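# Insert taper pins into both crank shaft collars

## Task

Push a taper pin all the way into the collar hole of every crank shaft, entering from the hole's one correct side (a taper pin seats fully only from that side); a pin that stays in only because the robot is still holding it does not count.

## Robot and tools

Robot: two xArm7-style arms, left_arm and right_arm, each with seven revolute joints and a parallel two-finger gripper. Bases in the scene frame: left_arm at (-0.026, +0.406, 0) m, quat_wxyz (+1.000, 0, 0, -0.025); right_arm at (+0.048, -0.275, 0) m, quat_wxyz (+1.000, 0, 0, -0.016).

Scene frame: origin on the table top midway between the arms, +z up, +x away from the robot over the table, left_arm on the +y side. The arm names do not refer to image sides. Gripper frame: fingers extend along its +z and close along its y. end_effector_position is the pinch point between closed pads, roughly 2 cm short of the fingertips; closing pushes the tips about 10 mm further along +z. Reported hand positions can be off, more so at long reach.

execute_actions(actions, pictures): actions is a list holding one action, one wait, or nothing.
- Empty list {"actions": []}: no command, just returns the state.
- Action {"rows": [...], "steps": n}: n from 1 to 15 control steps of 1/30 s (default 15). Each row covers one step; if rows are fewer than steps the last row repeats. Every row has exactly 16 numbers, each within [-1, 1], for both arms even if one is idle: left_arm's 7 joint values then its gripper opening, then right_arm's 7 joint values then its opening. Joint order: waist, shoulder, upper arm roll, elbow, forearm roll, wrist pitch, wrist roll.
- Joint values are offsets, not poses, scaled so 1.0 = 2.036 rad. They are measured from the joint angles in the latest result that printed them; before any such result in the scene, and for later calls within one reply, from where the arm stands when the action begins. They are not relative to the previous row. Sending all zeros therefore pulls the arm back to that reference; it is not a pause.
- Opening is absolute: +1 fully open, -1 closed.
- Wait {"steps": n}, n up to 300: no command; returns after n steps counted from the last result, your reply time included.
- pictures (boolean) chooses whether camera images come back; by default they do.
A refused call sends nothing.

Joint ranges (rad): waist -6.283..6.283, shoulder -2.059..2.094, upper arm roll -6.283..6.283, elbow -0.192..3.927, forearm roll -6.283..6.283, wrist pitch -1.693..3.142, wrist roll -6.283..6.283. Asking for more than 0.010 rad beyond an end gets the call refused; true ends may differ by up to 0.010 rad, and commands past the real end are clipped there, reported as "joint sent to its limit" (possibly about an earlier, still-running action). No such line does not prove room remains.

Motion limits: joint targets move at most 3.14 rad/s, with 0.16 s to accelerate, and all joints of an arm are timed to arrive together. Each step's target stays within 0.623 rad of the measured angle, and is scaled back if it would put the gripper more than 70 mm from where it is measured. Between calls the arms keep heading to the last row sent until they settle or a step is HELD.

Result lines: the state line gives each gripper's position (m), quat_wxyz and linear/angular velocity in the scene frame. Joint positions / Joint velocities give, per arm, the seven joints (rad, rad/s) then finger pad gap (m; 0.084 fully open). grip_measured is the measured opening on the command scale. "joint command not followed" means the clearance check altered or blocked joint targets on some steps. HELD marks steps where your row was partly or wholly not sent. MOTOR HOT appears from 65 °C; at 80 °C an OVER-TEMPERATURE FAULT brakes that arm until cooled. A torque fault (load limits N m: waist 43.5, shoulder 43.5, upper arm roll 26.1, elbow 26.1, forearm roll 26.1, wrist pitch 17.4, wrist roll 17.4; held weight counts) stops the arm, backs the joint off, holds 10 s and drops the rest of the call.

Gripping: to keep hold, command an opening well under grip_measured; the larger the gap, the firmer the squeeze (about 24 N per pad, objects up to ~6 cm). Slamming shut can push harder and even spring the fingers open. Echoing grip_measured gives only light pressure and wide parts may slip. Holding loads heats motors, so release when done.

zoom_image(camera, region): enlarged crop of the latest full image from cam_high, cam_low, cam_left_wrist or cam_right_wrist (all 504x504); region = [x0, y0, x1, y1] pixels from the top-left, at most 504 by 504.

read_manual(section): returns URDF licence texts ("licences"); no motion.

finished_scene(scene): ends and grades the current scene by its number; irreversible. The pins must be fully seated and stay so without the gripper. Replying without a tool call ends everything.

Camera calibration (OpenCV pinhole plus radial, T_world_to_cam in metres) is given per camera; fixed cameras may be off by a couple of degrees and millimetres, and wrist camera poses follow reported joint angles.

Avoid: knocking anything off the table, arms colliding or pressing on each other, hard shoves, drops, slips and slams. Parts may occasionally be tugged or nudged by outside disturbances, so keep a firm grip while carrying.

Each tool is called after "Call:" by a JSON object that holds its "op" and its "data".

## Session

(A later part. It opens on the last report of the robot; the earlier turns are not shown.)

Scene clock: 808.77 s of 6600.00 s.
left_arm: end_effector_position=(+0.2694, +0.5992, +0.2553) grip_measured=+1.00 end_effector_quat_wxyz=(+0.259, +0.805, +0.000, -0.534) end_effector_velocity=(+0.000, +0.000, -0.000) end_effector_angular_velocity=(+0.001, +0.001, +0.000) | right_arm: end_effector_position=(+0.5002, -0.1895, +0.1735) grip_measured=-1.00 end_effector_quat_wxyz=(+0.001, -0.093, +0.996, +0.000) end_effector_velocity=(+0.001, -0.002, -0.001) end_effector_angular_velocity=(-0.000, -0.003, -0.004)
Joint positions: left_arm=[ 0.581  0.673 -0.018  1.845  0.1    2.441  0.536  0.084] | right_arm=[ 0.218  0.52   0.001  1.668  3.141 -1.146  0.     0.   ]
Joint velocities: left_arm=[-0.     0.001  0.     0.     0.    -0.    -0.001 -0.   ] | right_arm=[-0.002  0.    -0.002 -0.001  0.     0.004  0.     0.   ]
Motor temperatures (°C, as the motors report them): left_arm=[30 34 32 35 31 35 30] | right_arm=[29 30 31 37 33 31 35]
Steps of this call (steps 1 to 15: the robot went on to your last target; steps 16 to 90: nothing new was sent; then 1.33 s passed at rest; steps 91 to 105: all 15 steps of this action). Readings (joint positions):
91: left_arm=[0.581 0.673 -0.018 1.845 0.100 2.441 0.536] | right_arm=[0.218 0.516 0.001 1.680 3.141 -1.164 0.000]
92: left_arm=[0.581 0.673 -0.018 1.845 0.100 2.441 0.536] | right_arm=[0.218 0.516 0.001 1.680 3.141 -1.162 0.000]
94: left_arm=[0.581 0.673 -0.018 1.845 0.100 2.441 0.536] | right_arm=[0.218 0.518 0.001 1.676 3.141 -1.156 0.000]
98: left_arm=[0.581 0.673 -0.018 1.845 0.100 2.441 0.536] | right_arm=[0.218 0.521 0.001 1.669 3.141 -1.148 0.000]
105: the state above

Call:
{"op": "execute_actions", "data": {"actions": [{"rows":[[0,0,0,0,0,0,0,1,0,0.001,0,-0.002,0,0.003,0,-1],[0,0,0,0,0,0,0,1,0,0.0018,0,-0.0043,0,0.0061,0,-1]],"steps":12}]}}

Scene clock: 812.43 s of 6600.00 s.
left_arm: end_effector_position=(+0.2694, +0.5992, +0.2553) grip_measured=+1.00 end_effector_quat_wxyz=(+0.259, +0.805, +0.000, -0.534) end_effector_velocity=(+0.000, +0.000, +0.000) end_effector_angular_velocity=(+0.002, -0.001, +0.000) | right_arm: end_effector_position=(+0.5012, -0.1895, +0.1722) grip_measured=-1.00 end_effector_quat_wxyz=(+0.005, -0.093, +0.996, +0.000) end_effector_velocity=(+0.000, -0.001, -0.001) end_effector_angular_velocity=(-0.000, -0.002, -0.001)
Joint positions: left_arm=[ 0.581  0.673 -0.018  1.845  0.1    2.441  0.536  0.084] | right_arm=[ 0.217  0.517  0.     1.661  3.141 -1.134  0.     0.   ]
Joint velocities: left_arm=[ 0.    -0.    -0.     0.     0.    -0.001 -0.001 -0.   ] | right_arm=[-0.001 -0.001 -0.001 -0.003 -0.     0.004 -0.     0.   ]
Motor temperatures (°C, as the motors report them): left_arm=[30 34 32 35 31 35 30] | right_arm=[29 30 31 36 33 31 35]
Steps of this call (steps 1 to 15: the robot went on to your last target; steps 16 to 90: nothing new was sent; then 0.27 s passed at rest; steps 91 to 102: all 12 steps of this action). Readings (joint positions):
91: left_arm=[0.581 0.673 -0.018 1.845 0.100 2.441 0.536] | right_arm=[0.218 0.521 0.001 1.666 3.141 -1.144 0.000]
92: left_arm=[0.581 0.673 -0.018 1.845 0.100 2.441 0.536] | right_arm=[0.218 0.521 0.001 1.666 3.141 -1.143 0.000]
94: left_arm=[0.581 0.673 -0.018 1.845 0.100 2.441 0.536] | right_arm=[0.218 0.520 0.001 1.664 3.141 -1.139 0.000]
98: left_arm=[0.581 0.673 -0.018 1.845 0.100 2.441 0.536] | right_arm=[0.217 0.518 0.000 1.662 3.141 -1.135 0.000]
102: the state above
camera_calibration (this result's frames):
cam_left_wrist: T_world_to_cam=[[0.29023, -0.861466, 0.416705, 0.365724], [-0.447112, 0.262926, 0.854962, -0.185245], [-0.846084, -0.43445, -0.308862, 0.698369], [0, 0, 0, 1]] pos_world=[0.401909, 0.667171, 0.221678]
cam_right_wrist: T_world_to_cam=[[-0.183977, 0.982732, 0.0197344, 0.305531], [0.982865, 0.183696, 0.0152034, -0.389724], [0.0113157, 0.0221933, -0.99969, 0.30453], [0, 0, 0, 1]] pos_world=[0.435811, -0.235423, 0.304331]

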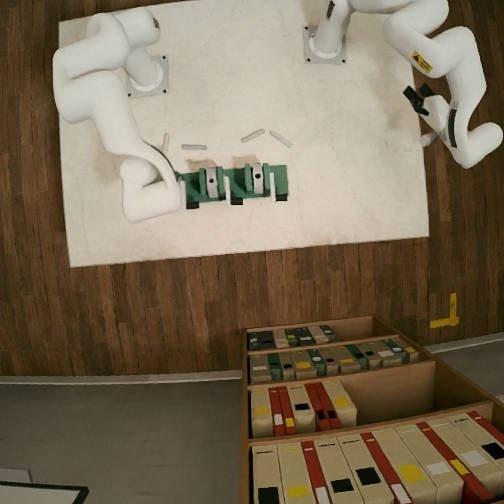

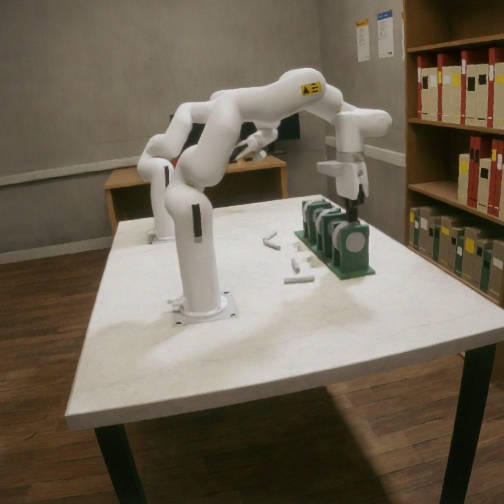

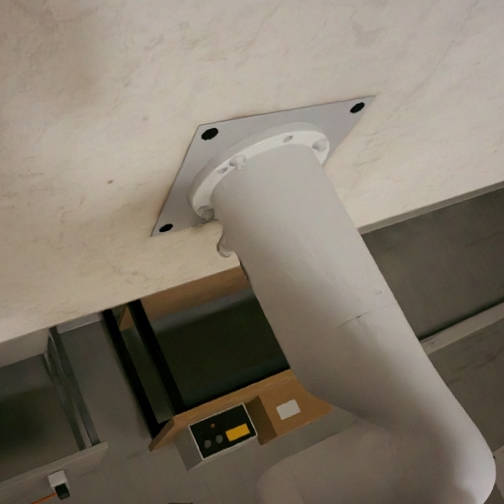

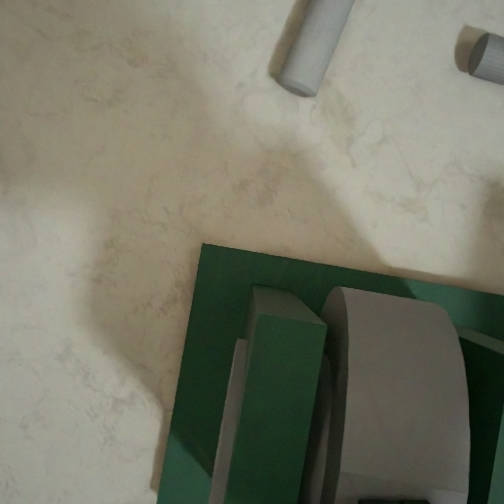

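Call:
{"op": "zoom_image", "data": {"camera": "cam_high", "region": [190, 160, 300, 215]}}

Call:
{"op": "execute_actions", "data": {"actions": [{"rows":[[0,0,0,0,0,0,0,1,0,-0.0125,0,0.062,0,-0.078,0,-1]],"steps":12}], "pictures": false}}

Region (190, 160, 300, 215) of cam_high's 504x504 image, scaled by 4.582, with more detail than that image has.

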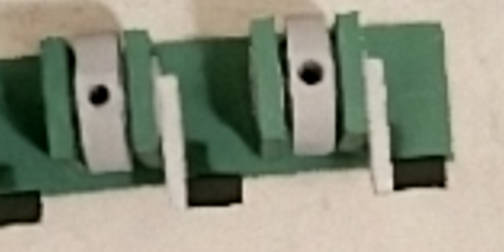

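Scene clock: 838.17 s of 6600.00 s.
left_arm: end_effector_position=(+0.2694, +0.5992, +0.2553) grip_measured=+1.00 end_effector_quat_wxyz=(+0.259, +0.805, +0.000, -0.534) end_effector_velocity=(-0.000, -0.000, -0.000) end_effector_angular_velocity=(-0.002, +0.001, -0.000) | right_arm: end_effector_position=(+0.5000, -0.1895, +0.2267) grip_measured=-1.00 end_effector_quat_wxyz=(-0.000, -0.093, +0.996, -0.000) end_effector_velocity=(-0.005, -0.003, +0.012) end_effector_angular_velocity=(-0.009, +0.030, -0.004)
Joint positions: left_arm=[ 0.581  0.673 -0.018  1.845  0.1    2.441  0.536  0.084] | right_arm=[ 0.218  0.495  0.001  1.78   3.141 -1.286  0.     0.   ]
Joint velocities: left_arm=[-0.     0.001  0.    -0.001  0.     0.     0.001  0.   ] | right_arm=[-0.002  0.005 -0.002  0.036 -0.002 -0.062  0.001  0.   ]
Motor temperatures (°C, as the motors report them): left_arm=[30 34 32 35 31 35 30] | right_arm=[29 30 31 34 33 31 35]
Steps of this call (steps 1 to 15: the robot went on to your last target; steps 16 to 90: nothing new was sent; then 22.33 s passed at rest; steps 91 to 102: all 12 steps of this action). Readings (joint positions):
91: left_arm=[0.581 0.673 -0.018 1.845 0.100 2.441 0.536] | right_arm=[0.218 0.517 0.001 1.661 3.141 -1.134 0.000]
92: left_arm=[0.581 0.673 -0.018 1.845 0.100 2.441 0.536] | right_arm=[0.218 0.517 0.001 1.664 3.141 -1.138 0.000]
94: left_arm=[0.581 0.673 -0.018 1.845 0.100 2.441 0.536] | right_arm=[0.218 0.521 0.002 1.688 3.142 -1.181 0.000]
98: left_arm=[0.581 0.673 -0.018 1.845 0.100 2.441 0.536] | right_arm=[0.218 0.498 0.002 1.767 3.142 -1.267 0.000]
102: the state above

Call:
{"op": "execute_actions", "data": {"actions": [{"rows":[[0,0,0,0,0,0,0,1,-0.0157,-0.188,0,-0.375,0,0.187,0.169,0.0]],"steps":15}], "pictures": false}}

Call:
{"op": "execute_actions", "data": {"actions": [{"steps":12}]}}

Scene clock: 853.00 s of 6600.00 s.
left_arm: end_effector_position=(+0.2694, +0.5992, +0.2553) grip_measured=+1.00 end_effector_quat_wxyz=(+0.259, +0.805, +0.000, -0.534) end_effector_velocity=(-0.000, -0.000, -0.000) end_effector_angular_velocity=(-0.000, +0.001, +0.000) | right_arm: end_effector_position=(+0.3886, -0.2207, +0.1609) grip_measured=-0.01 end_effector_quat_wxyz=(+0.003, +0.076, +0.997, +0.001) end_effector_velocity=(-0.241, -0.052, -0.140) end_effector_angular_velocity=(-0.022, +0.156, -0.438)
Joint positions: left_arm=[ 0.581  0.673 -0.018  1.845  0.1    2.441  0.536  0.084] | right_arm=[ 0.189  0.149  0.001  1.099  3.141 -0.944  0.31   0.044]
Joint velocities: left_arm=[-0.     0.     0.    -0.001 -0.001  0.    -0.001 -0.   ] | right_arm=[-0.038 -0.444 -0.002 -1.043  0.001  0.442  0.397 -0.   ]
Motor temperatures (°C, as the motors report them): left_arm=[30 34 32 35 31 35 30] | right_arm=[29 30 31 35 33 31 35]
Steps of this call (steps 1 to 15: the robot went on to your last target; steps 16 to 90: nothing new was sent; then 11.33 s passed at rest; steps 91 to 105: all 15 steps of this action). Readings (joint positions):
91: left_arm=[0.581 0.673 -0.018 1.845 0.100 2.441 0.536] | right_arm=[0.217 0.491 0.000 1.787 3.141 -1.292 0.001]
92: left_arm=[0.581 0.673 -0.018 1.845 0.100 2.441 0.536] | right_arm=[0.217 0.488 0.001 1.781 3.141 -1.288 0.004]
94: left_arm=[0.581 0.673 -0.018 1.845 0.100 2.441 0.536] | right_arm=[0.215 0.459 0.001 1.731 3.141 -1.256 0.032]
98: left_arm=[0.581 0.673 -0.018 1.845 0.100 2.441 0.536] | right_arm=[0.202 0.313 0.000 1.480 3.141 -1.114 0.160]
105: the state above

Scene clock: 853.40 s of 6600.00 s.
left_arm: end_effector_position=(+0.2694, +0.5992, +0.2553) grip_measured=+1.00 end_effector_quat_wxyz=(+0.259, +0.805, +0.000, -0.534) end_effector_velocity=(+0.000, +0.000, +0.000) end_effector_angular_velocity=(+0.001, -0.001, -0.000) | right_arm: end_effector_position=(+0.3710, -0.2244, +0.1506) grip_measured=-0.01 end_effector_quat_wxyz=(+0.000, +0.094, +0.996, -0.000) end_effector_velocity=(-0.004, -0.001, -0.002) end_effector_angular_velocity=(-0.001, +0.005, -0.004)
Joint positions: left_arm=[ 0.581  0.673 -0.018  1.845  0.1    2.441  0.536  0.084] | right_arm=[ 0.186  0.113  0.001  1.019  3.141 -0.906  0.344  0.044]
Joint velocities: left_arm=[-0.    -0.001 -0.     0.001  0.    -0.    -0.     0.   ] | right_arm=[ 0.    -0.006 -0.001 -0.016 -0.     0.005  0.003 -0.   ]
Motor temperatures (°C, as the motors report them): left_arm=[30 34 32 35 31 35 30] | right_arm=[29 30 31 35 33 31 35]
Steps of this call (steps 1 to 12: the robot went on to your last target). Readings (joint positions):
1: left_arm=[0.581 0.673 -0.018 1.845 0.100 2.441 0.536] | right_arm=[0.188 0.137 0.000 1.071 3.141 -0.932 0.321]
2: left_arm=[0.581 0.673 -0.018 1.845 0.100 2.441 0.536] | right_arm=[0.187 0.129 0.000 1.053 3.141 -0.924 0.329]
4: left_arm=[0.581 0.673 -0.018 1.845 0.100 2.441 0.536] | right_arm=[0.186 0.120 0.001 1.035 3.141 -0.914 0.337]
8: left_arm=[0.581 0.673 -0.018 1.845 0.100 2.441 0.536] | right_arm=[0.186 0.114 0.001 1.023 3.141 -0.908 0.343]
12: the state above
camera_calibration (this result's frames):
cam_left_wrist: T_world_to_cam=[[0.29023, -0.861466, 0.416705, 0.365724], [-0.447112, 0.262927, 0.854963, -0.185245], [-0.846084, -0.43445, -0.308862, 0.698369], [0, 0, 0, 1]] pos_world=[0.401909, 0.667171, 0.221678]
cam_right_wrist: T_world_to_cam=[[0.188767, 0.981819, 0.0199851, 0.177716], [0.981976, -0.188915, 0.00582036, -0.33696], [0.00949003, 0.0185262, -0.999783, 0.285066], [0, 0, 0, 1]] pos_world=[0.294634, -0.243422, 0.283414]

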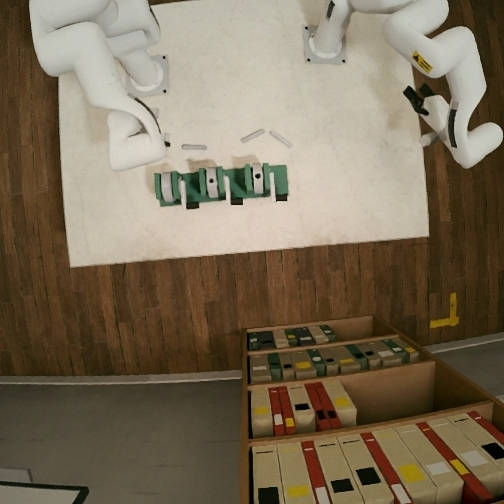

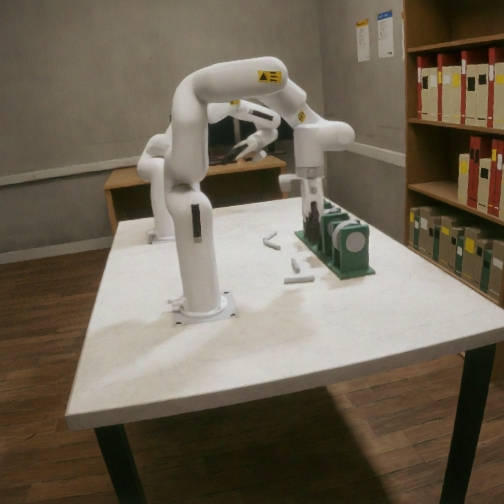

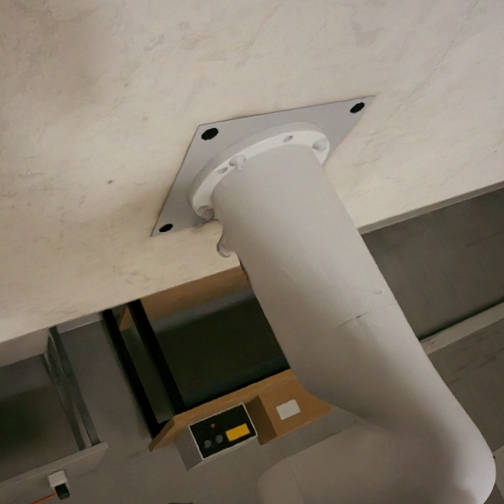

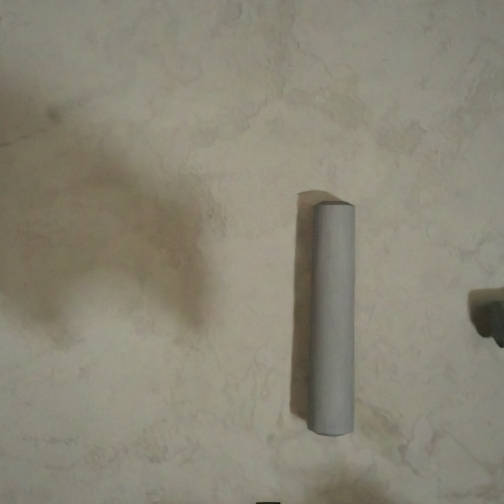

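Call:
{"op": "execute_actions", "data": {"actions": [{"rows":[[0,0,0,0,0,0,0,1,0.0118,0.1142,0,-0.0605,0,0.1747,0.0123,0.0]],"steps":15}], "pictures": false}}

Call:
{"op": "execute_actions", "data": {"actions": [{"steps":8}]}}

Scene clock: 865.27 s of 6600.00 s.
left_arm: end_effector_position=(+0.2694, +0.5992, +0.2553) grip_measured=+1.00 end_effector_quat_wxyz=(+0.259, +0.805, +0.000, -0.534) end_effector_velocity=(-0.000, -0.000, +0.000) end_effector_angular_velocity=(-0.001, +0.003, +0.000) | right_arm: end_effector_position=(+0.3616, -0.2183, +0.0254) grip_measured=-0.01 end_effector_quat_wxyz=(-0.001, +0.095, +0.996, -0.000) end_effector_velocity=(+0.016, +0.003, -0.022) end_effector_angular_velocity=(+0.010, -0.068, -0.008)
Joint positions: left_arm=[ 0.581  0.673 -0.018  1.845  0.1    2.441  0.536  0.084] | right_arm=[ 0.209  0.339  0.001  0.899  3.141 -0.561  0.368  0.044]
Joint velocities: left_arm=[-0.     0.     0.    -0.001  0.     0.002 -0.001  0.   ] | right_arm=[ 0.004  0.04  -0.004 -0.005 -0.001  0.114  0.009  0.   ]
Motor temperatures (°C, as the motors report them): left_arm=[30 34 32 35 31 35 30] | right_arm=[29 30 31 36 33 31 35]
Steps of this call (steps 1 to 30: the robot went on to your last target; steps 31 to 90: nothing new was sent; then 8.37 s passed at rest; steps 91 to 105: all 15 steps of this action). Readings (joint positions):
91: left_arm=[0.581 0.673 -0.018 1.845 0.100 2.441 0.536] | right_arm=[0.186 0.112 0.001 1.017 3.141 -0.905 0.344]
92: left_arm=[0.581 0.673 -0.018 1.845 0.100 2.441 0.536] | right_arm=[0.186 0.115 0.001 1.016 3.141 -0.899 0.345]
94: left_arm=[0.581 0.673 -0.018 1.845 0.100 2.441 0.536] | right_arm=[0.189 0.143 0.000 1.003 3.141 -0.850 0.348]
98: left_arm=[0.581 0.673 -0.018 1.845 0.100 2.441 0.536] | right_arm=[0.200 0.252 0.001 0.944 3.141 -0.693 0.359]
105: the state above

Scene clock: 865.53 s of 6600.00 s.
left_arm: end_effector_position=(+0.2694, +0.5992, +0.2553) grip_measured=+1.00 end_effector_quat_wxyz=(+0.259, +0.805, +0.000, -0.534) end_effector_velocity=(+0.000, +0.000, -0.000) end_effector_angular_velocity=(-0.000, -0.001, -0.001) | right_arm: end_effector_position=(+0.3616, -0.2181, +0.0227) grip_measured=-0.01 end_effector_quat_wxyz=(+0.001, +0.095, +0.996, +0.000) end_effector_velocity=(-0.004, +0.001, -0.004) end_effector_angular_velocity=(-0.001, +0.010, +0.004)
Joint positions: left_arm=[ 0.581  0.673 -0.018  1.845  0.1    2.441  0.536  0.084] | right_arm=[ 0.21   0.344  0.001  0.897  3.141 -0.551  0.369  0.044]
Joint velocities: left_arm=[ 0.     0.     0.     0.001  0.    -0.001  0.001  0.   ] | right_arm=[ 0.001  0.009  0.003 -0.006  0.     0.006  0.     0.   ]
Motor temperatures (°C, as the motors report them): left_arm=[30 34 32 35 31 35 30] | right_arm=[29 30 31 36 33 31 35]
Steps of this call (steps 1 to 8: the robot went on to your last target). Readings (joint positions):
1: left_arm=[0.581 0.673 -0.018 1.845 0.100 2.441 0.536] | right_arm=[0.209 0.340 0.001 0.899 3.141 -0.558 0.368]
2: left_arm=[0.581 0.673 -0.018 1.845 0.100 2.441 0.536] | right_arm=[0.209 0.341 0.001 0.899 3.141 -0.556 0.369]
4: left_arm=[0.581 0.673 -0.018 1.845 0.100 2.441 0.536] | right_arm=[0.210 0.342 0.001 0.898 3.141 -0.553 0.369]
8: the state above
camera_calibration (this result's frames):
cam_left_wrist: T_world_to_cam=[[0.29023, -0.861466, 0.416706, 0.365724], [-0.447112, 0.262927, 0.854962, -0.185245], [-0.846084, -0.43445, -0.308862, 0.698369], [0, 0, 0, 1]] pos_world=[0.401909, 0.667171, 0.221678]
cam_right_wrist: T_world_to_cam=[[0.18982, 0.981602, 0.020628, 0.175459], [0.981762, -0.189994, 0.00681538, -0.325956], [0.0106092, 0.0189581, -0.999764, 0.156913], [0, 0, 0, 1]] pos_world=[0.285041, -0.237135, 0.155478]

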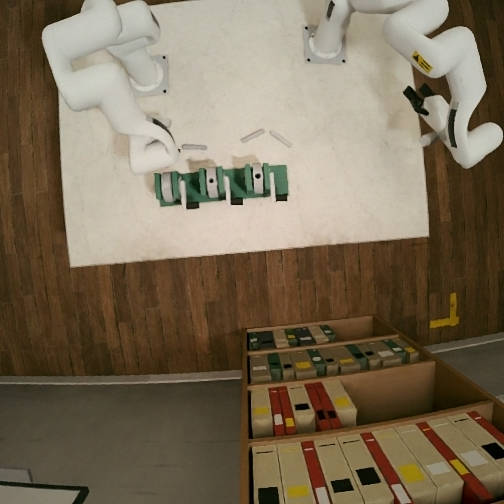

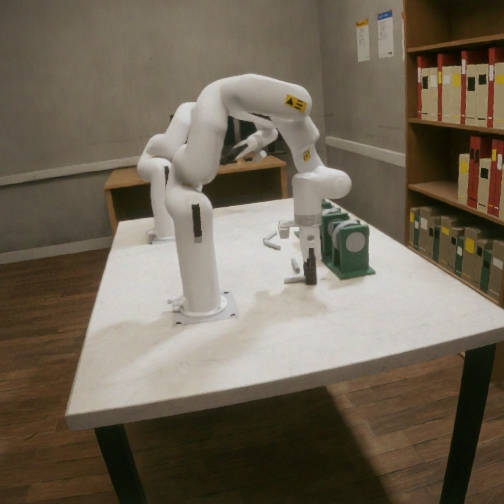

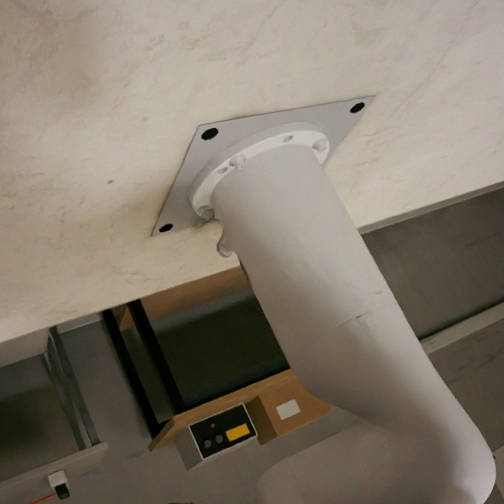

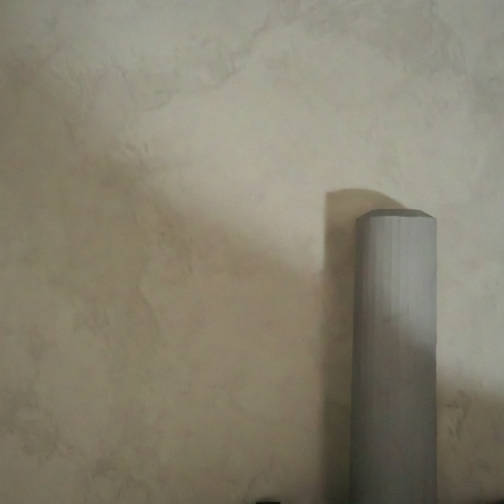

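Call:
{"op": "execute_actions", "data": {"actions": [{"rows":[[0,0,0,0,0,0,0,1,0,0,0,0,0,0,0,-0.4],[0,0,0,0,0,0,0,1,0,0,0,0,0,0,0,-0.5],[0,0,0,0,0,0,0,1,0,0,0,0,0,0,0,-0.6],[0,0,0,0,0,0,0,1,0,0,0,0,0,0,0,-0.7],[0,0,0,0,0,0,0,1,0,0,0,0,0,0,0,-0.85],[0,0,0,0,0,0,0,1,0,0,0,0,0,0,0,-1]],"steps":15}], "pictures": false}}

Scene clock: 871.87 s of 6600.00 s.
left_arm: end_effector_position=(+0.2694, +0.5992, +0.2553) grip_measured=+1.00 end_effector_quat_wxyz=(+0.259, +0.805, +0.000, -0.534) end_effector_velocity=(+0.000, +0.000, +0.000) end_effector_angular_velocity=(+0.001, -0.002, -0.000) | right_arm: end_effector_position=(+0.3621, -0.2179, +0.0231) grip_measured=-0.61 end_effector_quat_wxyz=(+0.001, +0.095, +0.996, +0.000) end_effector_velocity=(+0.000, +0.001, +0.000) end_effector_angular_velocity=(+0.000, -0.001, +0.004)
Joint positions: left_arm=[ 0.581  0.673 -0.018  1.845  0.1    2.441  0.536  0.084] | right_arm=[ 0.21   0.343  0.001  0.897  3.141 -0.551  0.369  0.017]
Joint velocities: left_arm=[-0.    -0.     0.     0.001  0.    -0.001  0.    -0.   ] | right_arm=[ 0.002 -0.002  0.001 -0.001 -0.     0.001 -0.001  0.   ]
Motor temperatures (°C, as the motors report them): left_arm=[30 34 32 35 31 35 30] | right_arm=[29 30 31 36 33 31 35]
Steps of this call (steps 1 to 30: the robot went on to your last target; steps 31 to 90: nothing new was sent; then 2.83 s passed at rest; steps 91 to 105: all 15 steps of this action). Readings (joint positions):
91: left_arm=[0.581 0.673 -0.018 1.845 0.100 2.441 0.536] | right_arm=[0.210 0.345 0.001 0.896 3.141 -0.551 0.369]
92: left_arm=[0.581 0.673 -0.018 1.845 0.100 2.441 0.536] | right_arm=[0.210 0.344 0.001 0.897 3.141 -0.551 0.369]
94: left_arm=[0.581 0.673 -0.018 1.845 0.100 2.441 0.536] | right_arm=[0.210 0.343 0.001 0.898 3.141 -0.551 0.369]
98: left_arm=[0.581 0.673 -0.018 1.845 0.100 2.441 0.536] | right_arm=[0.210 0.343 0.001 0.897 3.141 -0.551 0.369]
105: the state above

Call:
{"op": "execute_actions", "data": {"actions": [{"rows":[[0,0,0,0,0,0,0,1,0,-0.1,0,0.02,0,-0.12,0,-1],[0,0,0,0,0,0,0,1,0,-0.2,0,0.04,0,-0.24,-0.05,-1],[0,0,0,0,0,0,0,1,0,-0.267,0,0.05,0,-0.319,-0.181,-1]],"steps":14}], "pictures": false}}

Call:
{"op": "execute_actions", "data": {"actions": [{"steps":8}], "pictures": false}}

Scene clock: 888.73 s of 6600.00 s.
left_arm: end_effector_position=(+0.2694, +0.5992, +0.2553) grip_measured=+1.00 end_effector_quat_wxyz=(+0.259, +0.805, +0.000, -0.534) end_effector_velocity=(-0.000, -0.000, +0.000) end_effector_angular_velocity=(-0.002, -0.000, -0.001) | right_arm: end_effector_position=(+0.3415, -0.2221, +0.1842) grip_measured=-0.61 end_effector_quat_wxyz=(-0.002, -0.022, +1.000, -0.001) end_effector_velocity=(-0.131, -0.023, +0.420) end_effector_angular_velocity=(+0.006, -0.016, +0.706)
Joint positions: left_arm=[ 0.581  0.673 -0.018  1.845  0.1    2.441  0.536  0.084] | right_arm=[ 0.209 -0.019  0.     0.963  3.141 -0.986  0.134  0.017]
Joint velocities: left_arm=[-0.    -0.001 -0.    -0.001  0.     0.     0.002  0.   ] | right_arm=[ 0.002 -0.959  0.001  0.19   0.001 -1.132 -0.705  0.   ]
Motor temperatures (°C, as the motors report them): left_arm=[30 35 32 35 31 35 30] | right_arm=[29 30 31 35 33 31 35]
Steps of this call (steps 1 to 15: the robot went on to your last target; steps 16 to 90: nothing new was sent; then 13.40 s passed at rest; steps 91 to 104: all 14 steps of this action). Readings (joint positions):
91: left_arm=[0.581 0.673 -0.018 1.845 0.100 2.441 0.536] | right_arm=[0.210 0.343 0.001 0.897 3.141 -0.552 0.369]
92: left_arm=[0.581 0.673 -0.018 1.845 0.100 2.441 0.536] | right_arm=[0.210 0.341 0.000 0.896 3.141 -0.557 0.369]
94: left_arm=[0.581 0.673 -0.018 1.845 0.100 2.441 0.536] | right_arm=[0.209 0.308 -0.000 0.895 3.141 -0.605 0.363]
98: left_arm=[0.581 0.673 -0.018 1.845 0.100 2.441 0.536] | right_arm=[0.209 0.175 -0.000 0.925 3.141 -0.757 0.278]
104: the state above

Scene clock: 889.00 s of 6600.00 s.
left_arm: end_effector_position=(+0.2694, +0.5992, +0.2553) grip_measured=+1.00 end_effector_quat_wxyz=(+0.259, +0.805, +0.000, -0.534) end_effector_velocity=(+0.000, +0.000, -0.000) end_effector_angular_velocity=(-0.001, -0.001, +0.000) | right_arm: end_effector_position=(+0.3111, -0.2273, +0.2565) grip_measured=-0.61 end_effector_quat_wxyz=(+0.000, -0.085, +0.996, -0.000) end_effector_velocity=(-0.040, -0.005, +0.036) end_effector_angular_velocity=(-0.012, +0.068, +0.112)
Joint positions: left_arm=[ 0.581  0.673 -0.018  1.845  0.1    2.441  0.536  0.084] | right_arm=[ 0.21  -0.189  0.001  0.997  3.141 -1.186  0.01   0.017]
Joint velocities: left_arm=[ 0.     0.001  0.     0.001 -0.    -0.     0.001  0.   ] | right_arm=[ 0.002 -0.096  0.004 -0.006  0.001 -0.158 -0.106 -0.   ]
Motor temperatures (°C, as the motors report them): left_arm=[30 35 32 35 31 35 30] | right_arm=[29 30 31 35 33 31 35]
Steps of this call (steps 1 to 8: the robot went on to your last target). Readings (joint positions):
1: left_arm=[0.581 0.673 -0.018 1.845 0.100 2.441 0.536] | right_arm=[0.210 -0.051 0.000 0.970 3.141 -1.024 0.111]
2: left_arm=[0.581 0.673 -0.018 1.845 0.100 2.441 0.536] | right_arm=[0.210 -0.083 0.000 0.976 3.141 -1.062 0.087]
4: left_arm=[0.581 0.673 -0.018 1.845 0.100 2.441 0.536] | right_arm=[0.210 -0.143 0.001 0.988 3.141 -1.131 0.044]
8: the state above

Call:
{"op": "execute_actions", "data": {"actions": [{"rows":[[0,0,0,0,0,0,0,1,0.2547,-0.005,0,0.001,0,0.705,-0.005,-1]],"steps":15}], "pictures": false}}

Call:
{"op": "execute_actions", "data": {"actions": [{"steps":14}], "pictures": false}}

Scene clock: 893.90 s of 6600.00 s.
left_arm: end_effector_position=(+0.2694, +0.5992, +0.2553) grip_measured=+1.00 end_effector_quat_wxyz=(+0.259, +0.805, +0.000, -0.534) end_effector_velocity=(-0.000, +0.000, +0.000) end_effector_angular_velocity=(+0.000, +0.001, -0.000) | right_arm: end_effector_position=(+0.4073, -0.0686, +0.2598) grip_measured=-0.61 end_effector_quat_wxyz=(+0.275, -0.247, +0.926, +0.073) end_effector_velocity=(+0.232, +0.385, +0.114) end_effector_angular_velocity=(+0.776, -1.351, +0.529)
Joint positions: left_arm=[ 0.581  0.673 -0.018  1.845  0.1    2.441  0.536  0.084] | right_arm=[ 0.551 -0.199  0.002  0.999  3.142 -0.622  0.     0.017]
Joint velocities: left_arm=[-0.     0.     0.     0.     0.001  0.001 -0.    -0.   ] | right_arm=[ 0.531 -0.    -0.003 -0.002 -0.     1.56   0.     0.   ]
Motor temperatures (°C, as the motors report them): left_arm=[30 35 32 35 31 35 30] | right_arm=[29 30 31 35 33 31 35]
Steps of this call (steps 1 to 30: the robot went on to your last target; steps 31 to 90: nothing new was sent; then 1.40 s passed at rest; steps 91 to 105: all 15 steps of this action). Readings (joint positions):
91: left_arm=[0.581 0.673 -0.018 1.845 0.100 2.441 0.536] | right_arm=[0.210 -0.200 0.001 0.999 3.141 -1.200 0.000]
92: left_arm=[0.581 0.673 -0.018 1.845 0.100 2.441 0.536] | right_arm=[0.215 -0.200 -0.000 0.999 3.141 -1.194 0.000]
94: left_arm=[0.581 0.673 -0.018 1.845 0.100 2.441 0.536] | right_arm=[0.254 -0.201 -0.003 0.999 3.141 -1.145 0.000]
98: left_arm=[0.581 0.673 -0.018 1.845 0.100 2.441 0.536] | right_arm=[0.387 -0.200 0.002 0.999 3.142 -0.967 0.000]
105: the state above

Scene clock: 894.37 s of 6600.00 s.
left_arm: end_effector_position=(+0.2694, +0.5992, +0.2553) grip_measured=+1.00 end_effector_quat_wxyz=(+0.259, +0.805, +0.000, -0.534) end_effector_velocity=(-0.000, +0.000, +0.000) end_effector_angular_velocity=(+0.001, -0.000, +0.000) | right_arm: end_effector_position=(+0.4904, +0.0823, +0.3812) grip_measured=-0.61 end_effector_quat_wxyz=(+0.586, -0.261, +0.739, +0.207) end_effector_velocity=(+0.043, +0.210, +0.296) end_effector_angular_velocity=(+0.791, -0.984, +0.240)
Joint positions: left_arm=[ 0.581  0.673 -0.018  1.845  0.1    2.441  0.536  0.084] | right_arm=[ 0.71  -0.199  0.001  0.999  3.141  0.142 -0.     0.017]
Joint velocities: left_arm=[ 0.    -0.001 -0.     0.     0.     0.    -0.     0.   ] | right_arm=[ 0.226 -0.006  0.014  0.019  0.001  1.237 -0.001 -0.   ]
Motor temperatures (°C, as the motors report them): left_arm=[30 35 32 35 31 35 30] | right_arm=[29 30 31 35 33 31 35]
Steps of this call (steps 1 to 14: the robot went on to your last target). Readings (joint positions):
1: left_arm=[0.581 0.673 -0.018 1.845 0.100 2.441 0.536] | right_arm=[0.568 -0.199 0.002 0.999 3.142 -0.569 -0.000]
2: left_arm=[0.581 0.673 -0.018 1.845 0.100 2.441 0.536] | right_arm=[0.584 -0.199 0.002 0.999 3.142 -0.516 -0.000]
4: left_arm=[0.581 0.673 -0.018 1.845 0.100 2.441 0.536] | right_arm=[0.611 -0.199 0.002 0.999 3.141 -0.407 -0.000]
8: left_arm=[0.581 0.673 -0.018 1.845 0.100 2.441 0.536] | right_arm=[0.653 -0.199 0.001 0.999 3.141 -0.183 -0.000]
14: the state above

Call:
{"op": "execute_actions", "data": {"actions": [{"rows":[[0,0,0,0,0,0,0,1,0.0091,0.0884,0,-0.1437,0,0.2854,0,-1]],"steps":15}], "pictures": false}}

Call:
{"op": "execute_actions", "data": {"actions": [{"steps":8}]}}

Scene clock: 900.27 s of 6600.00 s.
left_arm: end_effector_position=(+0.2694, +0.5992, +0.2553) grip_measured=+1.00 end_effector_quat_wxyz=(+0.259, +0.805, +0.000, -0.534) end_effector_velocity=(-0.000, -0.000, -0.000) end_effector_angular_velocity=(+0.001, +0.001, +0.001) | right_arm: end_effector_position=(+0.4874, +0.0936, +0.2534) grip_measured=-0.61 end_effector_quat_wxyz=(+0.619, -0.257, +0.707, +0.225) end_effector_velocity=(-0.006, -0.005, -0.039) end_effector_angular_velocity=(+0.068, -0.080, -0.000)
Joint positions: left_arm=[ 0.581  0.673 -0.018  1.845  0.1    2.441  0.536  0.084] | right_arm=[ 0.728 -0.026  0.001  0.718  3.141  0.695 -0.     0.017]
Joint velocities: left_arm=[ 0.     0.     0.    -0.001 -0.    -0.001 -0.002 -0.   ] | right_arm=[-0.001  0.079  0.001 -0.132 -0.     0.316  0.001 -0.   ]
Motor temperatures (°C, as the motors report them): left_arm=[30 35 32 35 31 35 30] | right_arm=[29 30 31 36 33 31 35]
Steps of this call (steps 1 to 30: the robot went on to your last target; steps 31 to 90: nothing new was sent; then 2.40 s passed at rest; steps 91 to 105: all 15 steps of this action). Readings (joint positions):
91: left_arm=[0.581 0.673 -0.018 1.845 0.100 2.441 0.536] | right_arm=[0.728 -0.199 0.001 0.999 3.141 0.250 -0.000]
92: left_arm=[0.581 0.673 -0.018 1.845 0.100 2.441 0.536] | right_arm=[0.728 -0.198 0.001 0.996 3.141 0.256 -0.000]
94: left_arm=[0.581 0.673 -0.018 1.845 0.100 2.441 0.536] | right_arm=[0.728 -0.183 0.001 0.971 3.141 0.307 -0.000]
98: left_arm=[0.581 0.673 -0.018 1.845 0.100 2.441 0.536] | right_arm=[0.728 -0.115 0.001 0.861 3.141 0.470 -0.000]
105: the state above

Scene clock: 900.53 s of 6600.00 s.
left_arm: end_effector_position=(+0.2694, +0.5992, +0.2553) grip_measured=+1.00 end_effector_quat_wxyz=(+0.259, +0.805, +0.000, -0.534) end_effector_velocity=(+0.000, -0.000, -0.001) end_effector_angular_velocity=(-0.001, +0.001, +0.000) | right_arm: end_effector_position=(+0.4876, +0.0936, +0.2524) grip_measured=-0.61 end_effector_quat_wxyz=(+0.624, -0.256, +0.703, +0.227) end_effector_velocity=(-0.004, -0.003, -0.015) end_effector_angular_velocity=(-0.013, +0.014, +0.001)
Joint positions: left_arm=[ 0.581  0.673 -0.018  1.845  0.1    2.441  0.536  0.084] | right_arm=[ 0.728 -0.021  0.001  0.709  3.141  0.722 -0.     0.017]
Joint velocities: left_arm=[ 0.     0.001 -0.    -0.    -0.001 -0.    -0.    -0.   ] | right_arm=[ 0.001  0.013 -0.    -0.02  -0.     0.013 -0.001 -0.   ]
Motor temperatures (°C, as the motors report them): left_arm=[30 35 32 35 31 35 30] | right_arm=[29 30 31 36 33 31 35]
Steps of this call (steps 1 to 8: the robot went on to your last target). Readings (joint positions):
1: left_arm=[0.581 0.673 -0.018 1.845 0.100 2.441 0.536] | right_arm=[0.728 -0.024 0.001 0.715 3.141 0.704 -0.000]
2: left_arm=[0.581 0.673 -0.018 1.845 0.100 2.441 0.536] | right_arm=[0.728 -0.023 0.001 0.714 3.141 0.711 -0.000]
4: left_arm=[0.581 0.673 -0.018 1.845 0.100 2.441 0.536] | right_arm=[0.728 -0.023 0.001 0.713 3.141 0.718 -0.000]
8: the state above
camera_calibration (this result's frames):
cam_left_wrist: T_world_to_cam=[[0.29023, -0.861466, 0.416705, 0.365724], [-0.447112, 0.262926, 0.854962, -0.185245], [-0.846084, -0.43445, -0.308862, 0.698369], [0, 0, 0, 1]] pos_world=[0.401909, 0.667171, 0.221678]
cam_right_wrist: T_world_to_cam=[[-0.657751, 0.753228, 0.00331659, 0.279805], [0.0869357, 0.0715409, 0.993642, -0.229264], [0.748202, 0.653857, -0.112539, -0.263719], [0, 0, 0, 1]] pos_world=[0.401289, -0.0219206, 0.1972]

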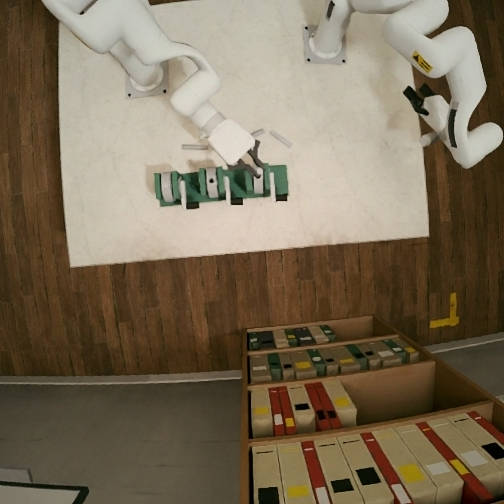

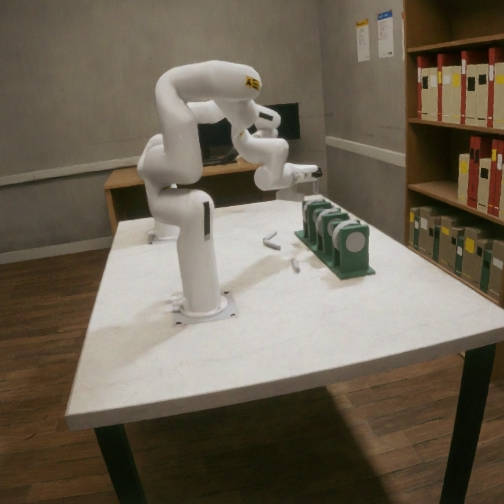

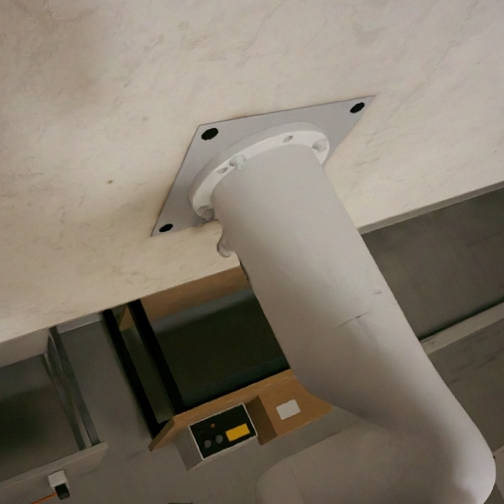

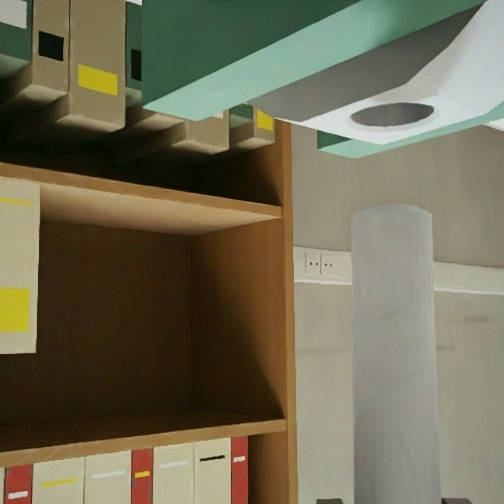

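Call:
{"op": "zoom_image", "data": {"camera": "cam_low", "region": [260, 150, 360, 240]}}

Call:
{"op": "zoom_image", "data": {"camera": "cam_right_wrist", "region": [300, 60, 504, 260]}}

Region (260, 150, 360, 240) of cam_low's 504x504 image, scaled by 5.040, with more detail than that image has; it fills the top 454 rows of this view, and the rest is white.

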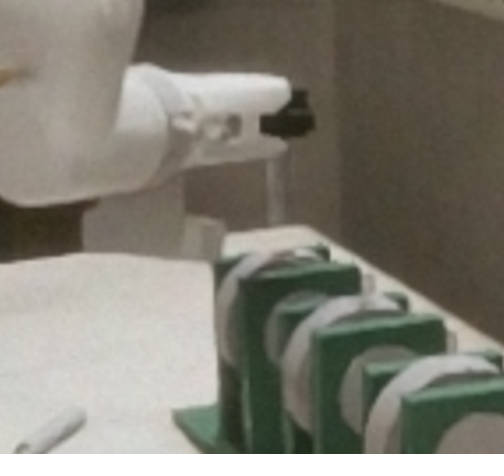

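Region (300, 60, 504, 260) of cam_right_wrist's 504x504 image, scaled by 2.471, with more detail than that image has; it fills the top 494 rows of this view, and the rest is white.

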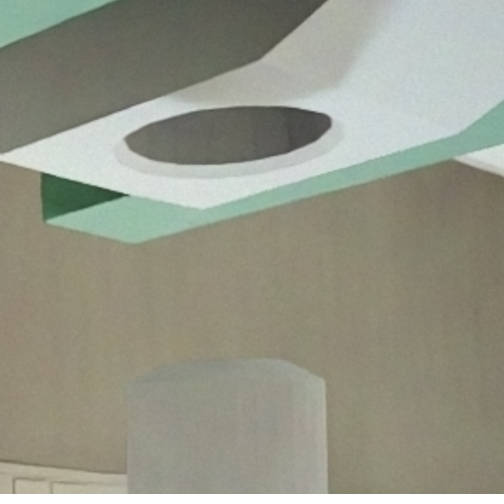

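Call:
{"op": "execute_actions", "data": {"actions": [{"rows":[[0,0,0,0,0,0,0,1,0,0.003,0,-0.0011,0,0.004,0,-1],[0,0,0,0,0,0,0,1,0,0.006,0,-0.0023,0,0.008,0,-1],[0,0,0,0,0,0,0,1,0,0.009,0,-0.0034,0,0.012,0,-1],[0,0,0,0,0,0,0,1,0,0.012,0,-0.0045,0,0.016,0,-1],[0,0,0,0,0,0,0,1,0,0.015,0,-0.0057,0,0.020,0,-1],[0,0,0,0,0,0,0,1,0,0.018,0,-0.0068,0,0.024,0,-1],[0,0,0,0,0,0,0,1,0,0.021,0,-0.0079,0,0.028,0,-1],[0,0,0,0,0,0,0,1,0,0.024,0,-0.009,0,0.032,0,-1],[0,0,0,0,0,0,0,1,0,0.027,0,-0.0102,0,0.036,0,-1],[0,0,0,0,0,0,0,1,0,0.0295,0,-0.0113,0,0.0392,0,-1]],"steps":15}]}}

Scene clock: 923.07 s of 6600.00 s.
left_arm: end_effector_position=(+0.2694, +0.5992, +0.2553) grip_measured=+1.00 end_effector_quat_wxyz=(+0.259, +0.805, +0.000, -0.534) end_effector_velocity=(-0.000, +0.000, -0.000) end_effector_angular_velocity=(+0.002, +0.002, +0.000) | right_arm: end_effector_position=(+0.4883, +0.0943, +0.2301) grip_measured=-0.61 end_effector_quat_wxyz=(+0.626, -0.255, +0.701, +0.228) end_effector_velocity=(+0.002, +0.001, -0.004) end_effector_angular_velocity=(+0.010, -0.011, -0.000)
Joint positions: left_arm=[ 0.581  0.673 -0.018  1.845  0.1    2.441  0.536  0.084] | right_arm=[ 0.728  0.034  0.001  0.691  3.141  0.801 -0.     0.017]
Joint velocities: left_arm=[ 0.     0.001  0.     0.     0.001 -0.    -0.002  0.   ] | right_arm=[ 0.001  0.02  -0.001 -0.005 -0.     0.04   0.001  0.   ]
Motor temperatures (°C, as the motors report them): left_arm=[30 35 32 35 31 35 30] | right_arm=[29 30 31 37 33 31 35]
Steps of this call (steps 1 to 30: the robot went on to your last target; steps 31 to 90: nothing new was sent; then 19.03 s passed at rest; steps 91 to 105: all 15 steps of this action). Readings (joint positions):
91: left_arm=[0.581 0.673 -0.018 1.845 0.100 2.441 0.536] | right_arm=[0.728 -0.019 0.001 0.707 3.141 0.724 -0.000]
92: left_arm=[0.581 0.673 -0.018 1.845 0.100 2.441 0.536] | right_arm=[0.728 -0.018 0.001 0.707 3.141 0.726 -0.000]
94: left_arm=[0.581 0.673 -0.018 1.845 0.100 2.441 0.536] | right_arm=[0.728 -0.012 0.001 0.706 3.141 0.736 -0.000]
98: left_arm=[0.581 0.673 -0.018 1.845 0.100 2.441 0.536] | right_arm=[0.728 0.010 0.001 0.697 3.141 0.763 -0.000]
105: the state above
camera_calibration (this result's frames):
cam_left_wrist: T_world_to_cam=[[0.29023, -0.861466, 0.416705, 0.365724], [-0.447112, 0.262926, 0.854962, -0.185245], [-0.846084, -0.43445, -0.308862, 0.698369], [0, 0, 0, 1]] pos_world=[0.401909, 0.667171, 0.221678]
cam_right_wrist: T_world_to_cam=[[-0.657817, 0.753171, 0.00321703, 0.279933], [0.0829389, 0.0681919, 0.994219, -0.205082], [0.748597, 0.654281, -0.107325, -0.268664], [0, 0, 0, 1]] pos_world=[0.402275, -0.0210705, 0.174161]

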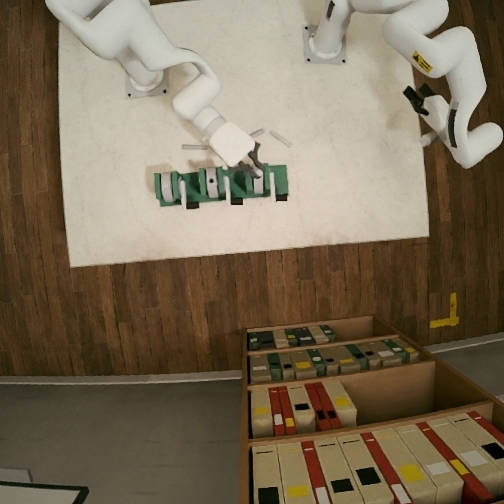

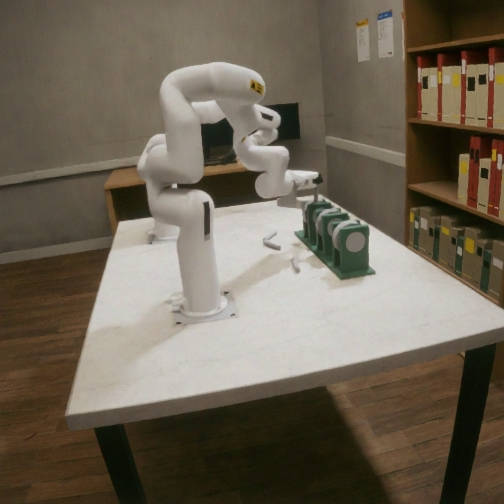

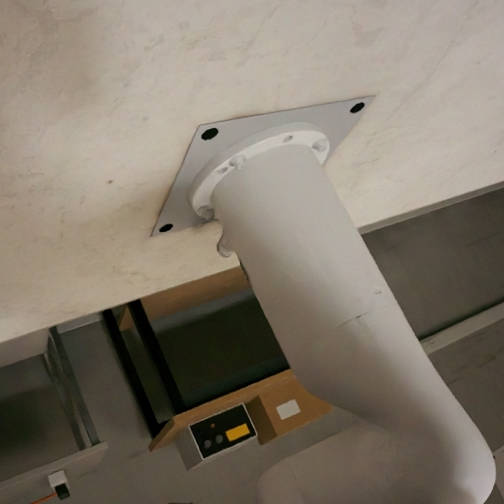

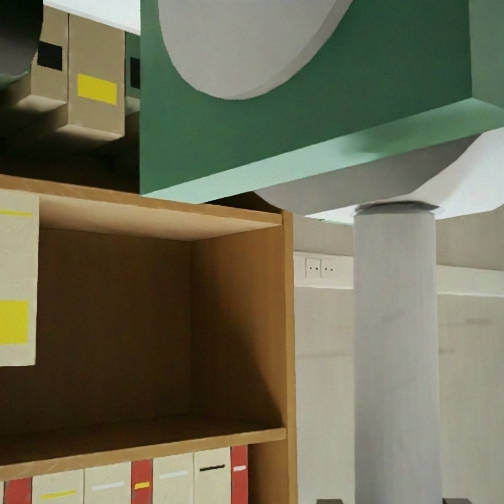

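Call:
{"op": "execute_actions", "data": {"actions": [{"steps":6}]}}

Call:
{"op": "zoom_image", "data": {"camera": "cam_right_wrist", "region": [300, 150, 504, 300]}}

Scene clock: 926.37 s of 6600.00 s.
left_arm: end_effector_position=(+0.2694, +0.5992, +0.2553) grip_measured=+1.00 end_effector_quat_wxyz=(+0.259, +0.805, +0.000, -0.534) end_effector_velocity=(-0.000, -0.000, +0.000) end_effector_angular_velocity=(-0.001, -0.000, +0.000) | right_arm: end_effector_position=(+0.4878, +0.0938, +0.2270) grip_measured=-0.61 end_effector_quat_wxyz=(+0.625, -0.256, +0.702, +0.227) end_effector_velocity=(-0.000, +0.000, -0.000) end_effector_angular_velocity=(-0.001, +0.000, +0.001)
Joint positions: left_arm=[ 0.581  0.673 -0.018  1.845  0.1    2.441  0.536  0.084] | right_arm=[ 0.728  0.039  0.001  0.688  3.141  0.805 -0.     0.017]
Joint velocities: left_arm=[-0.    -0.001  0.     0.    -0.001  0.001  0.    -0.   ] | right_arm=[-0.     0.001  0.001  0.001 -0.001 -0.     0.    -0.   ]
Motor temperatures (°C, as the motors report them): left_arm=[30 35 32 35 31 35 30] | right_arm=[29 30 31 37 33 31 35]
Steps of this call (steps 1 to 15: the robot went on to your last target; steps 16 to 90: nothing new was sent; then 0.30 s passed at rest). Readings (joint positions):
1: left_arm=[0.581 0.673 -0.018 1.845 0.100 2.441 0.536] | right_arm=[0.728 0.035 0.001 0.691 3.141 0.802 -0.000]
2: left_arm=[0.581 0.673 -0.018 1.845 0.100 2.441 0.536] | right_arm=[0.728 0.035 0.001 0.691 3.141 0.803 -0.000]
4: left_arm=[0.581 0.673 -0.018 1.845 0.100 2.441 0.536] | right_arm=[0.728 0.036 0.001 0.690 3.141 0.804 -0.000]
8: left_arm=[0.581 0.673 -0.018 1.845 0.100 2.441 0.536] | right_arm=[0.728 0.036 0.001 0.690 3.141 0.804 -0.000]
90: the state above
All arms were judged still, so your last target was given up. Only a new action makes them travel on or press farther. Fingers that are still opening or closing keep moving.
camera_calibration (this result's frames):
cam_left_wrist: T_world_to_cam=[[0.29023, -0.861466, 0.416705, 0.365724], [-0.447112, 0.262926, 0.854962, -0.185245], [-0.846084, -0.43445, -0.308862, 0.698369], [0, 0, 0, 1]] pos_world=[0.401909, 0.667171, 0.221678]
cam_right_wrist: T_world_to_cam=[[-0.657769, 0.753212, 0.00336006, 0.279887], [0.0856913, 0.0703996, 0.993831, -0.20339], [0.748329, 0.654, -0.11085, -0.267367], [0, 0, 0, 1]] pos_world=[0.401608, -0.0216377, 0.171557]

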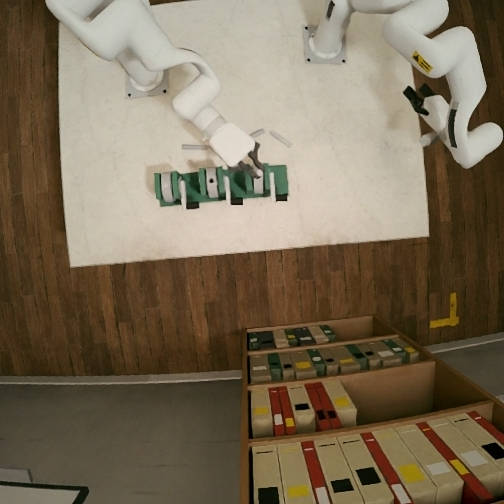

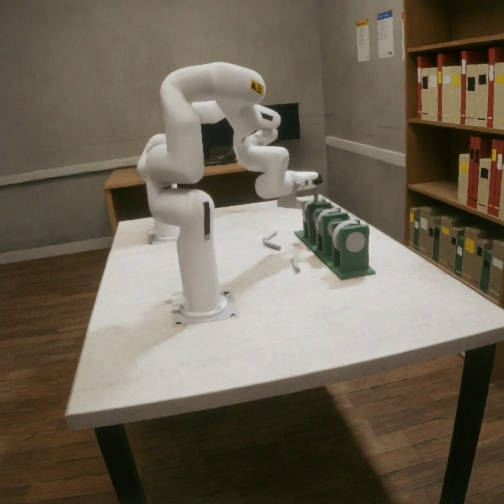

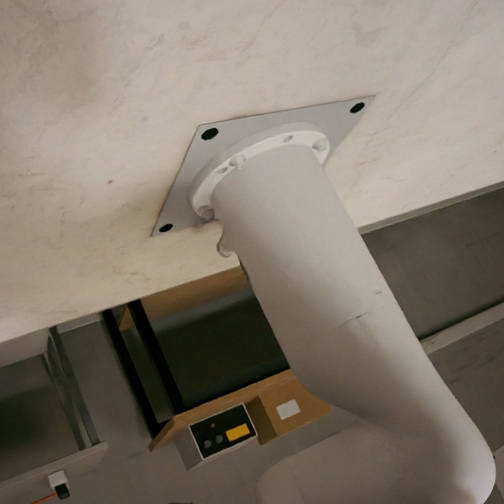

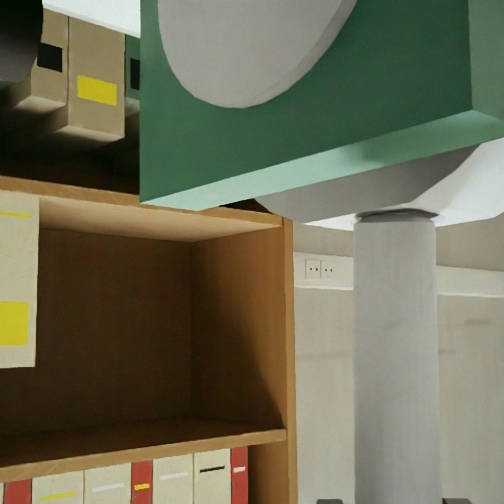

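Region (300, 150, 504, 300) of cam_right_wrist's 504x504 image, scaled by 2.471, with more detail than that image has; it fills the top 371 rows of this view, and the rest is white.

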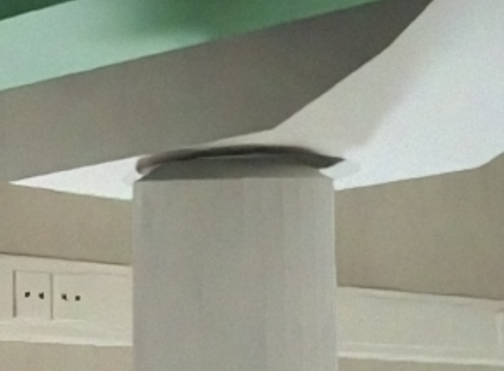

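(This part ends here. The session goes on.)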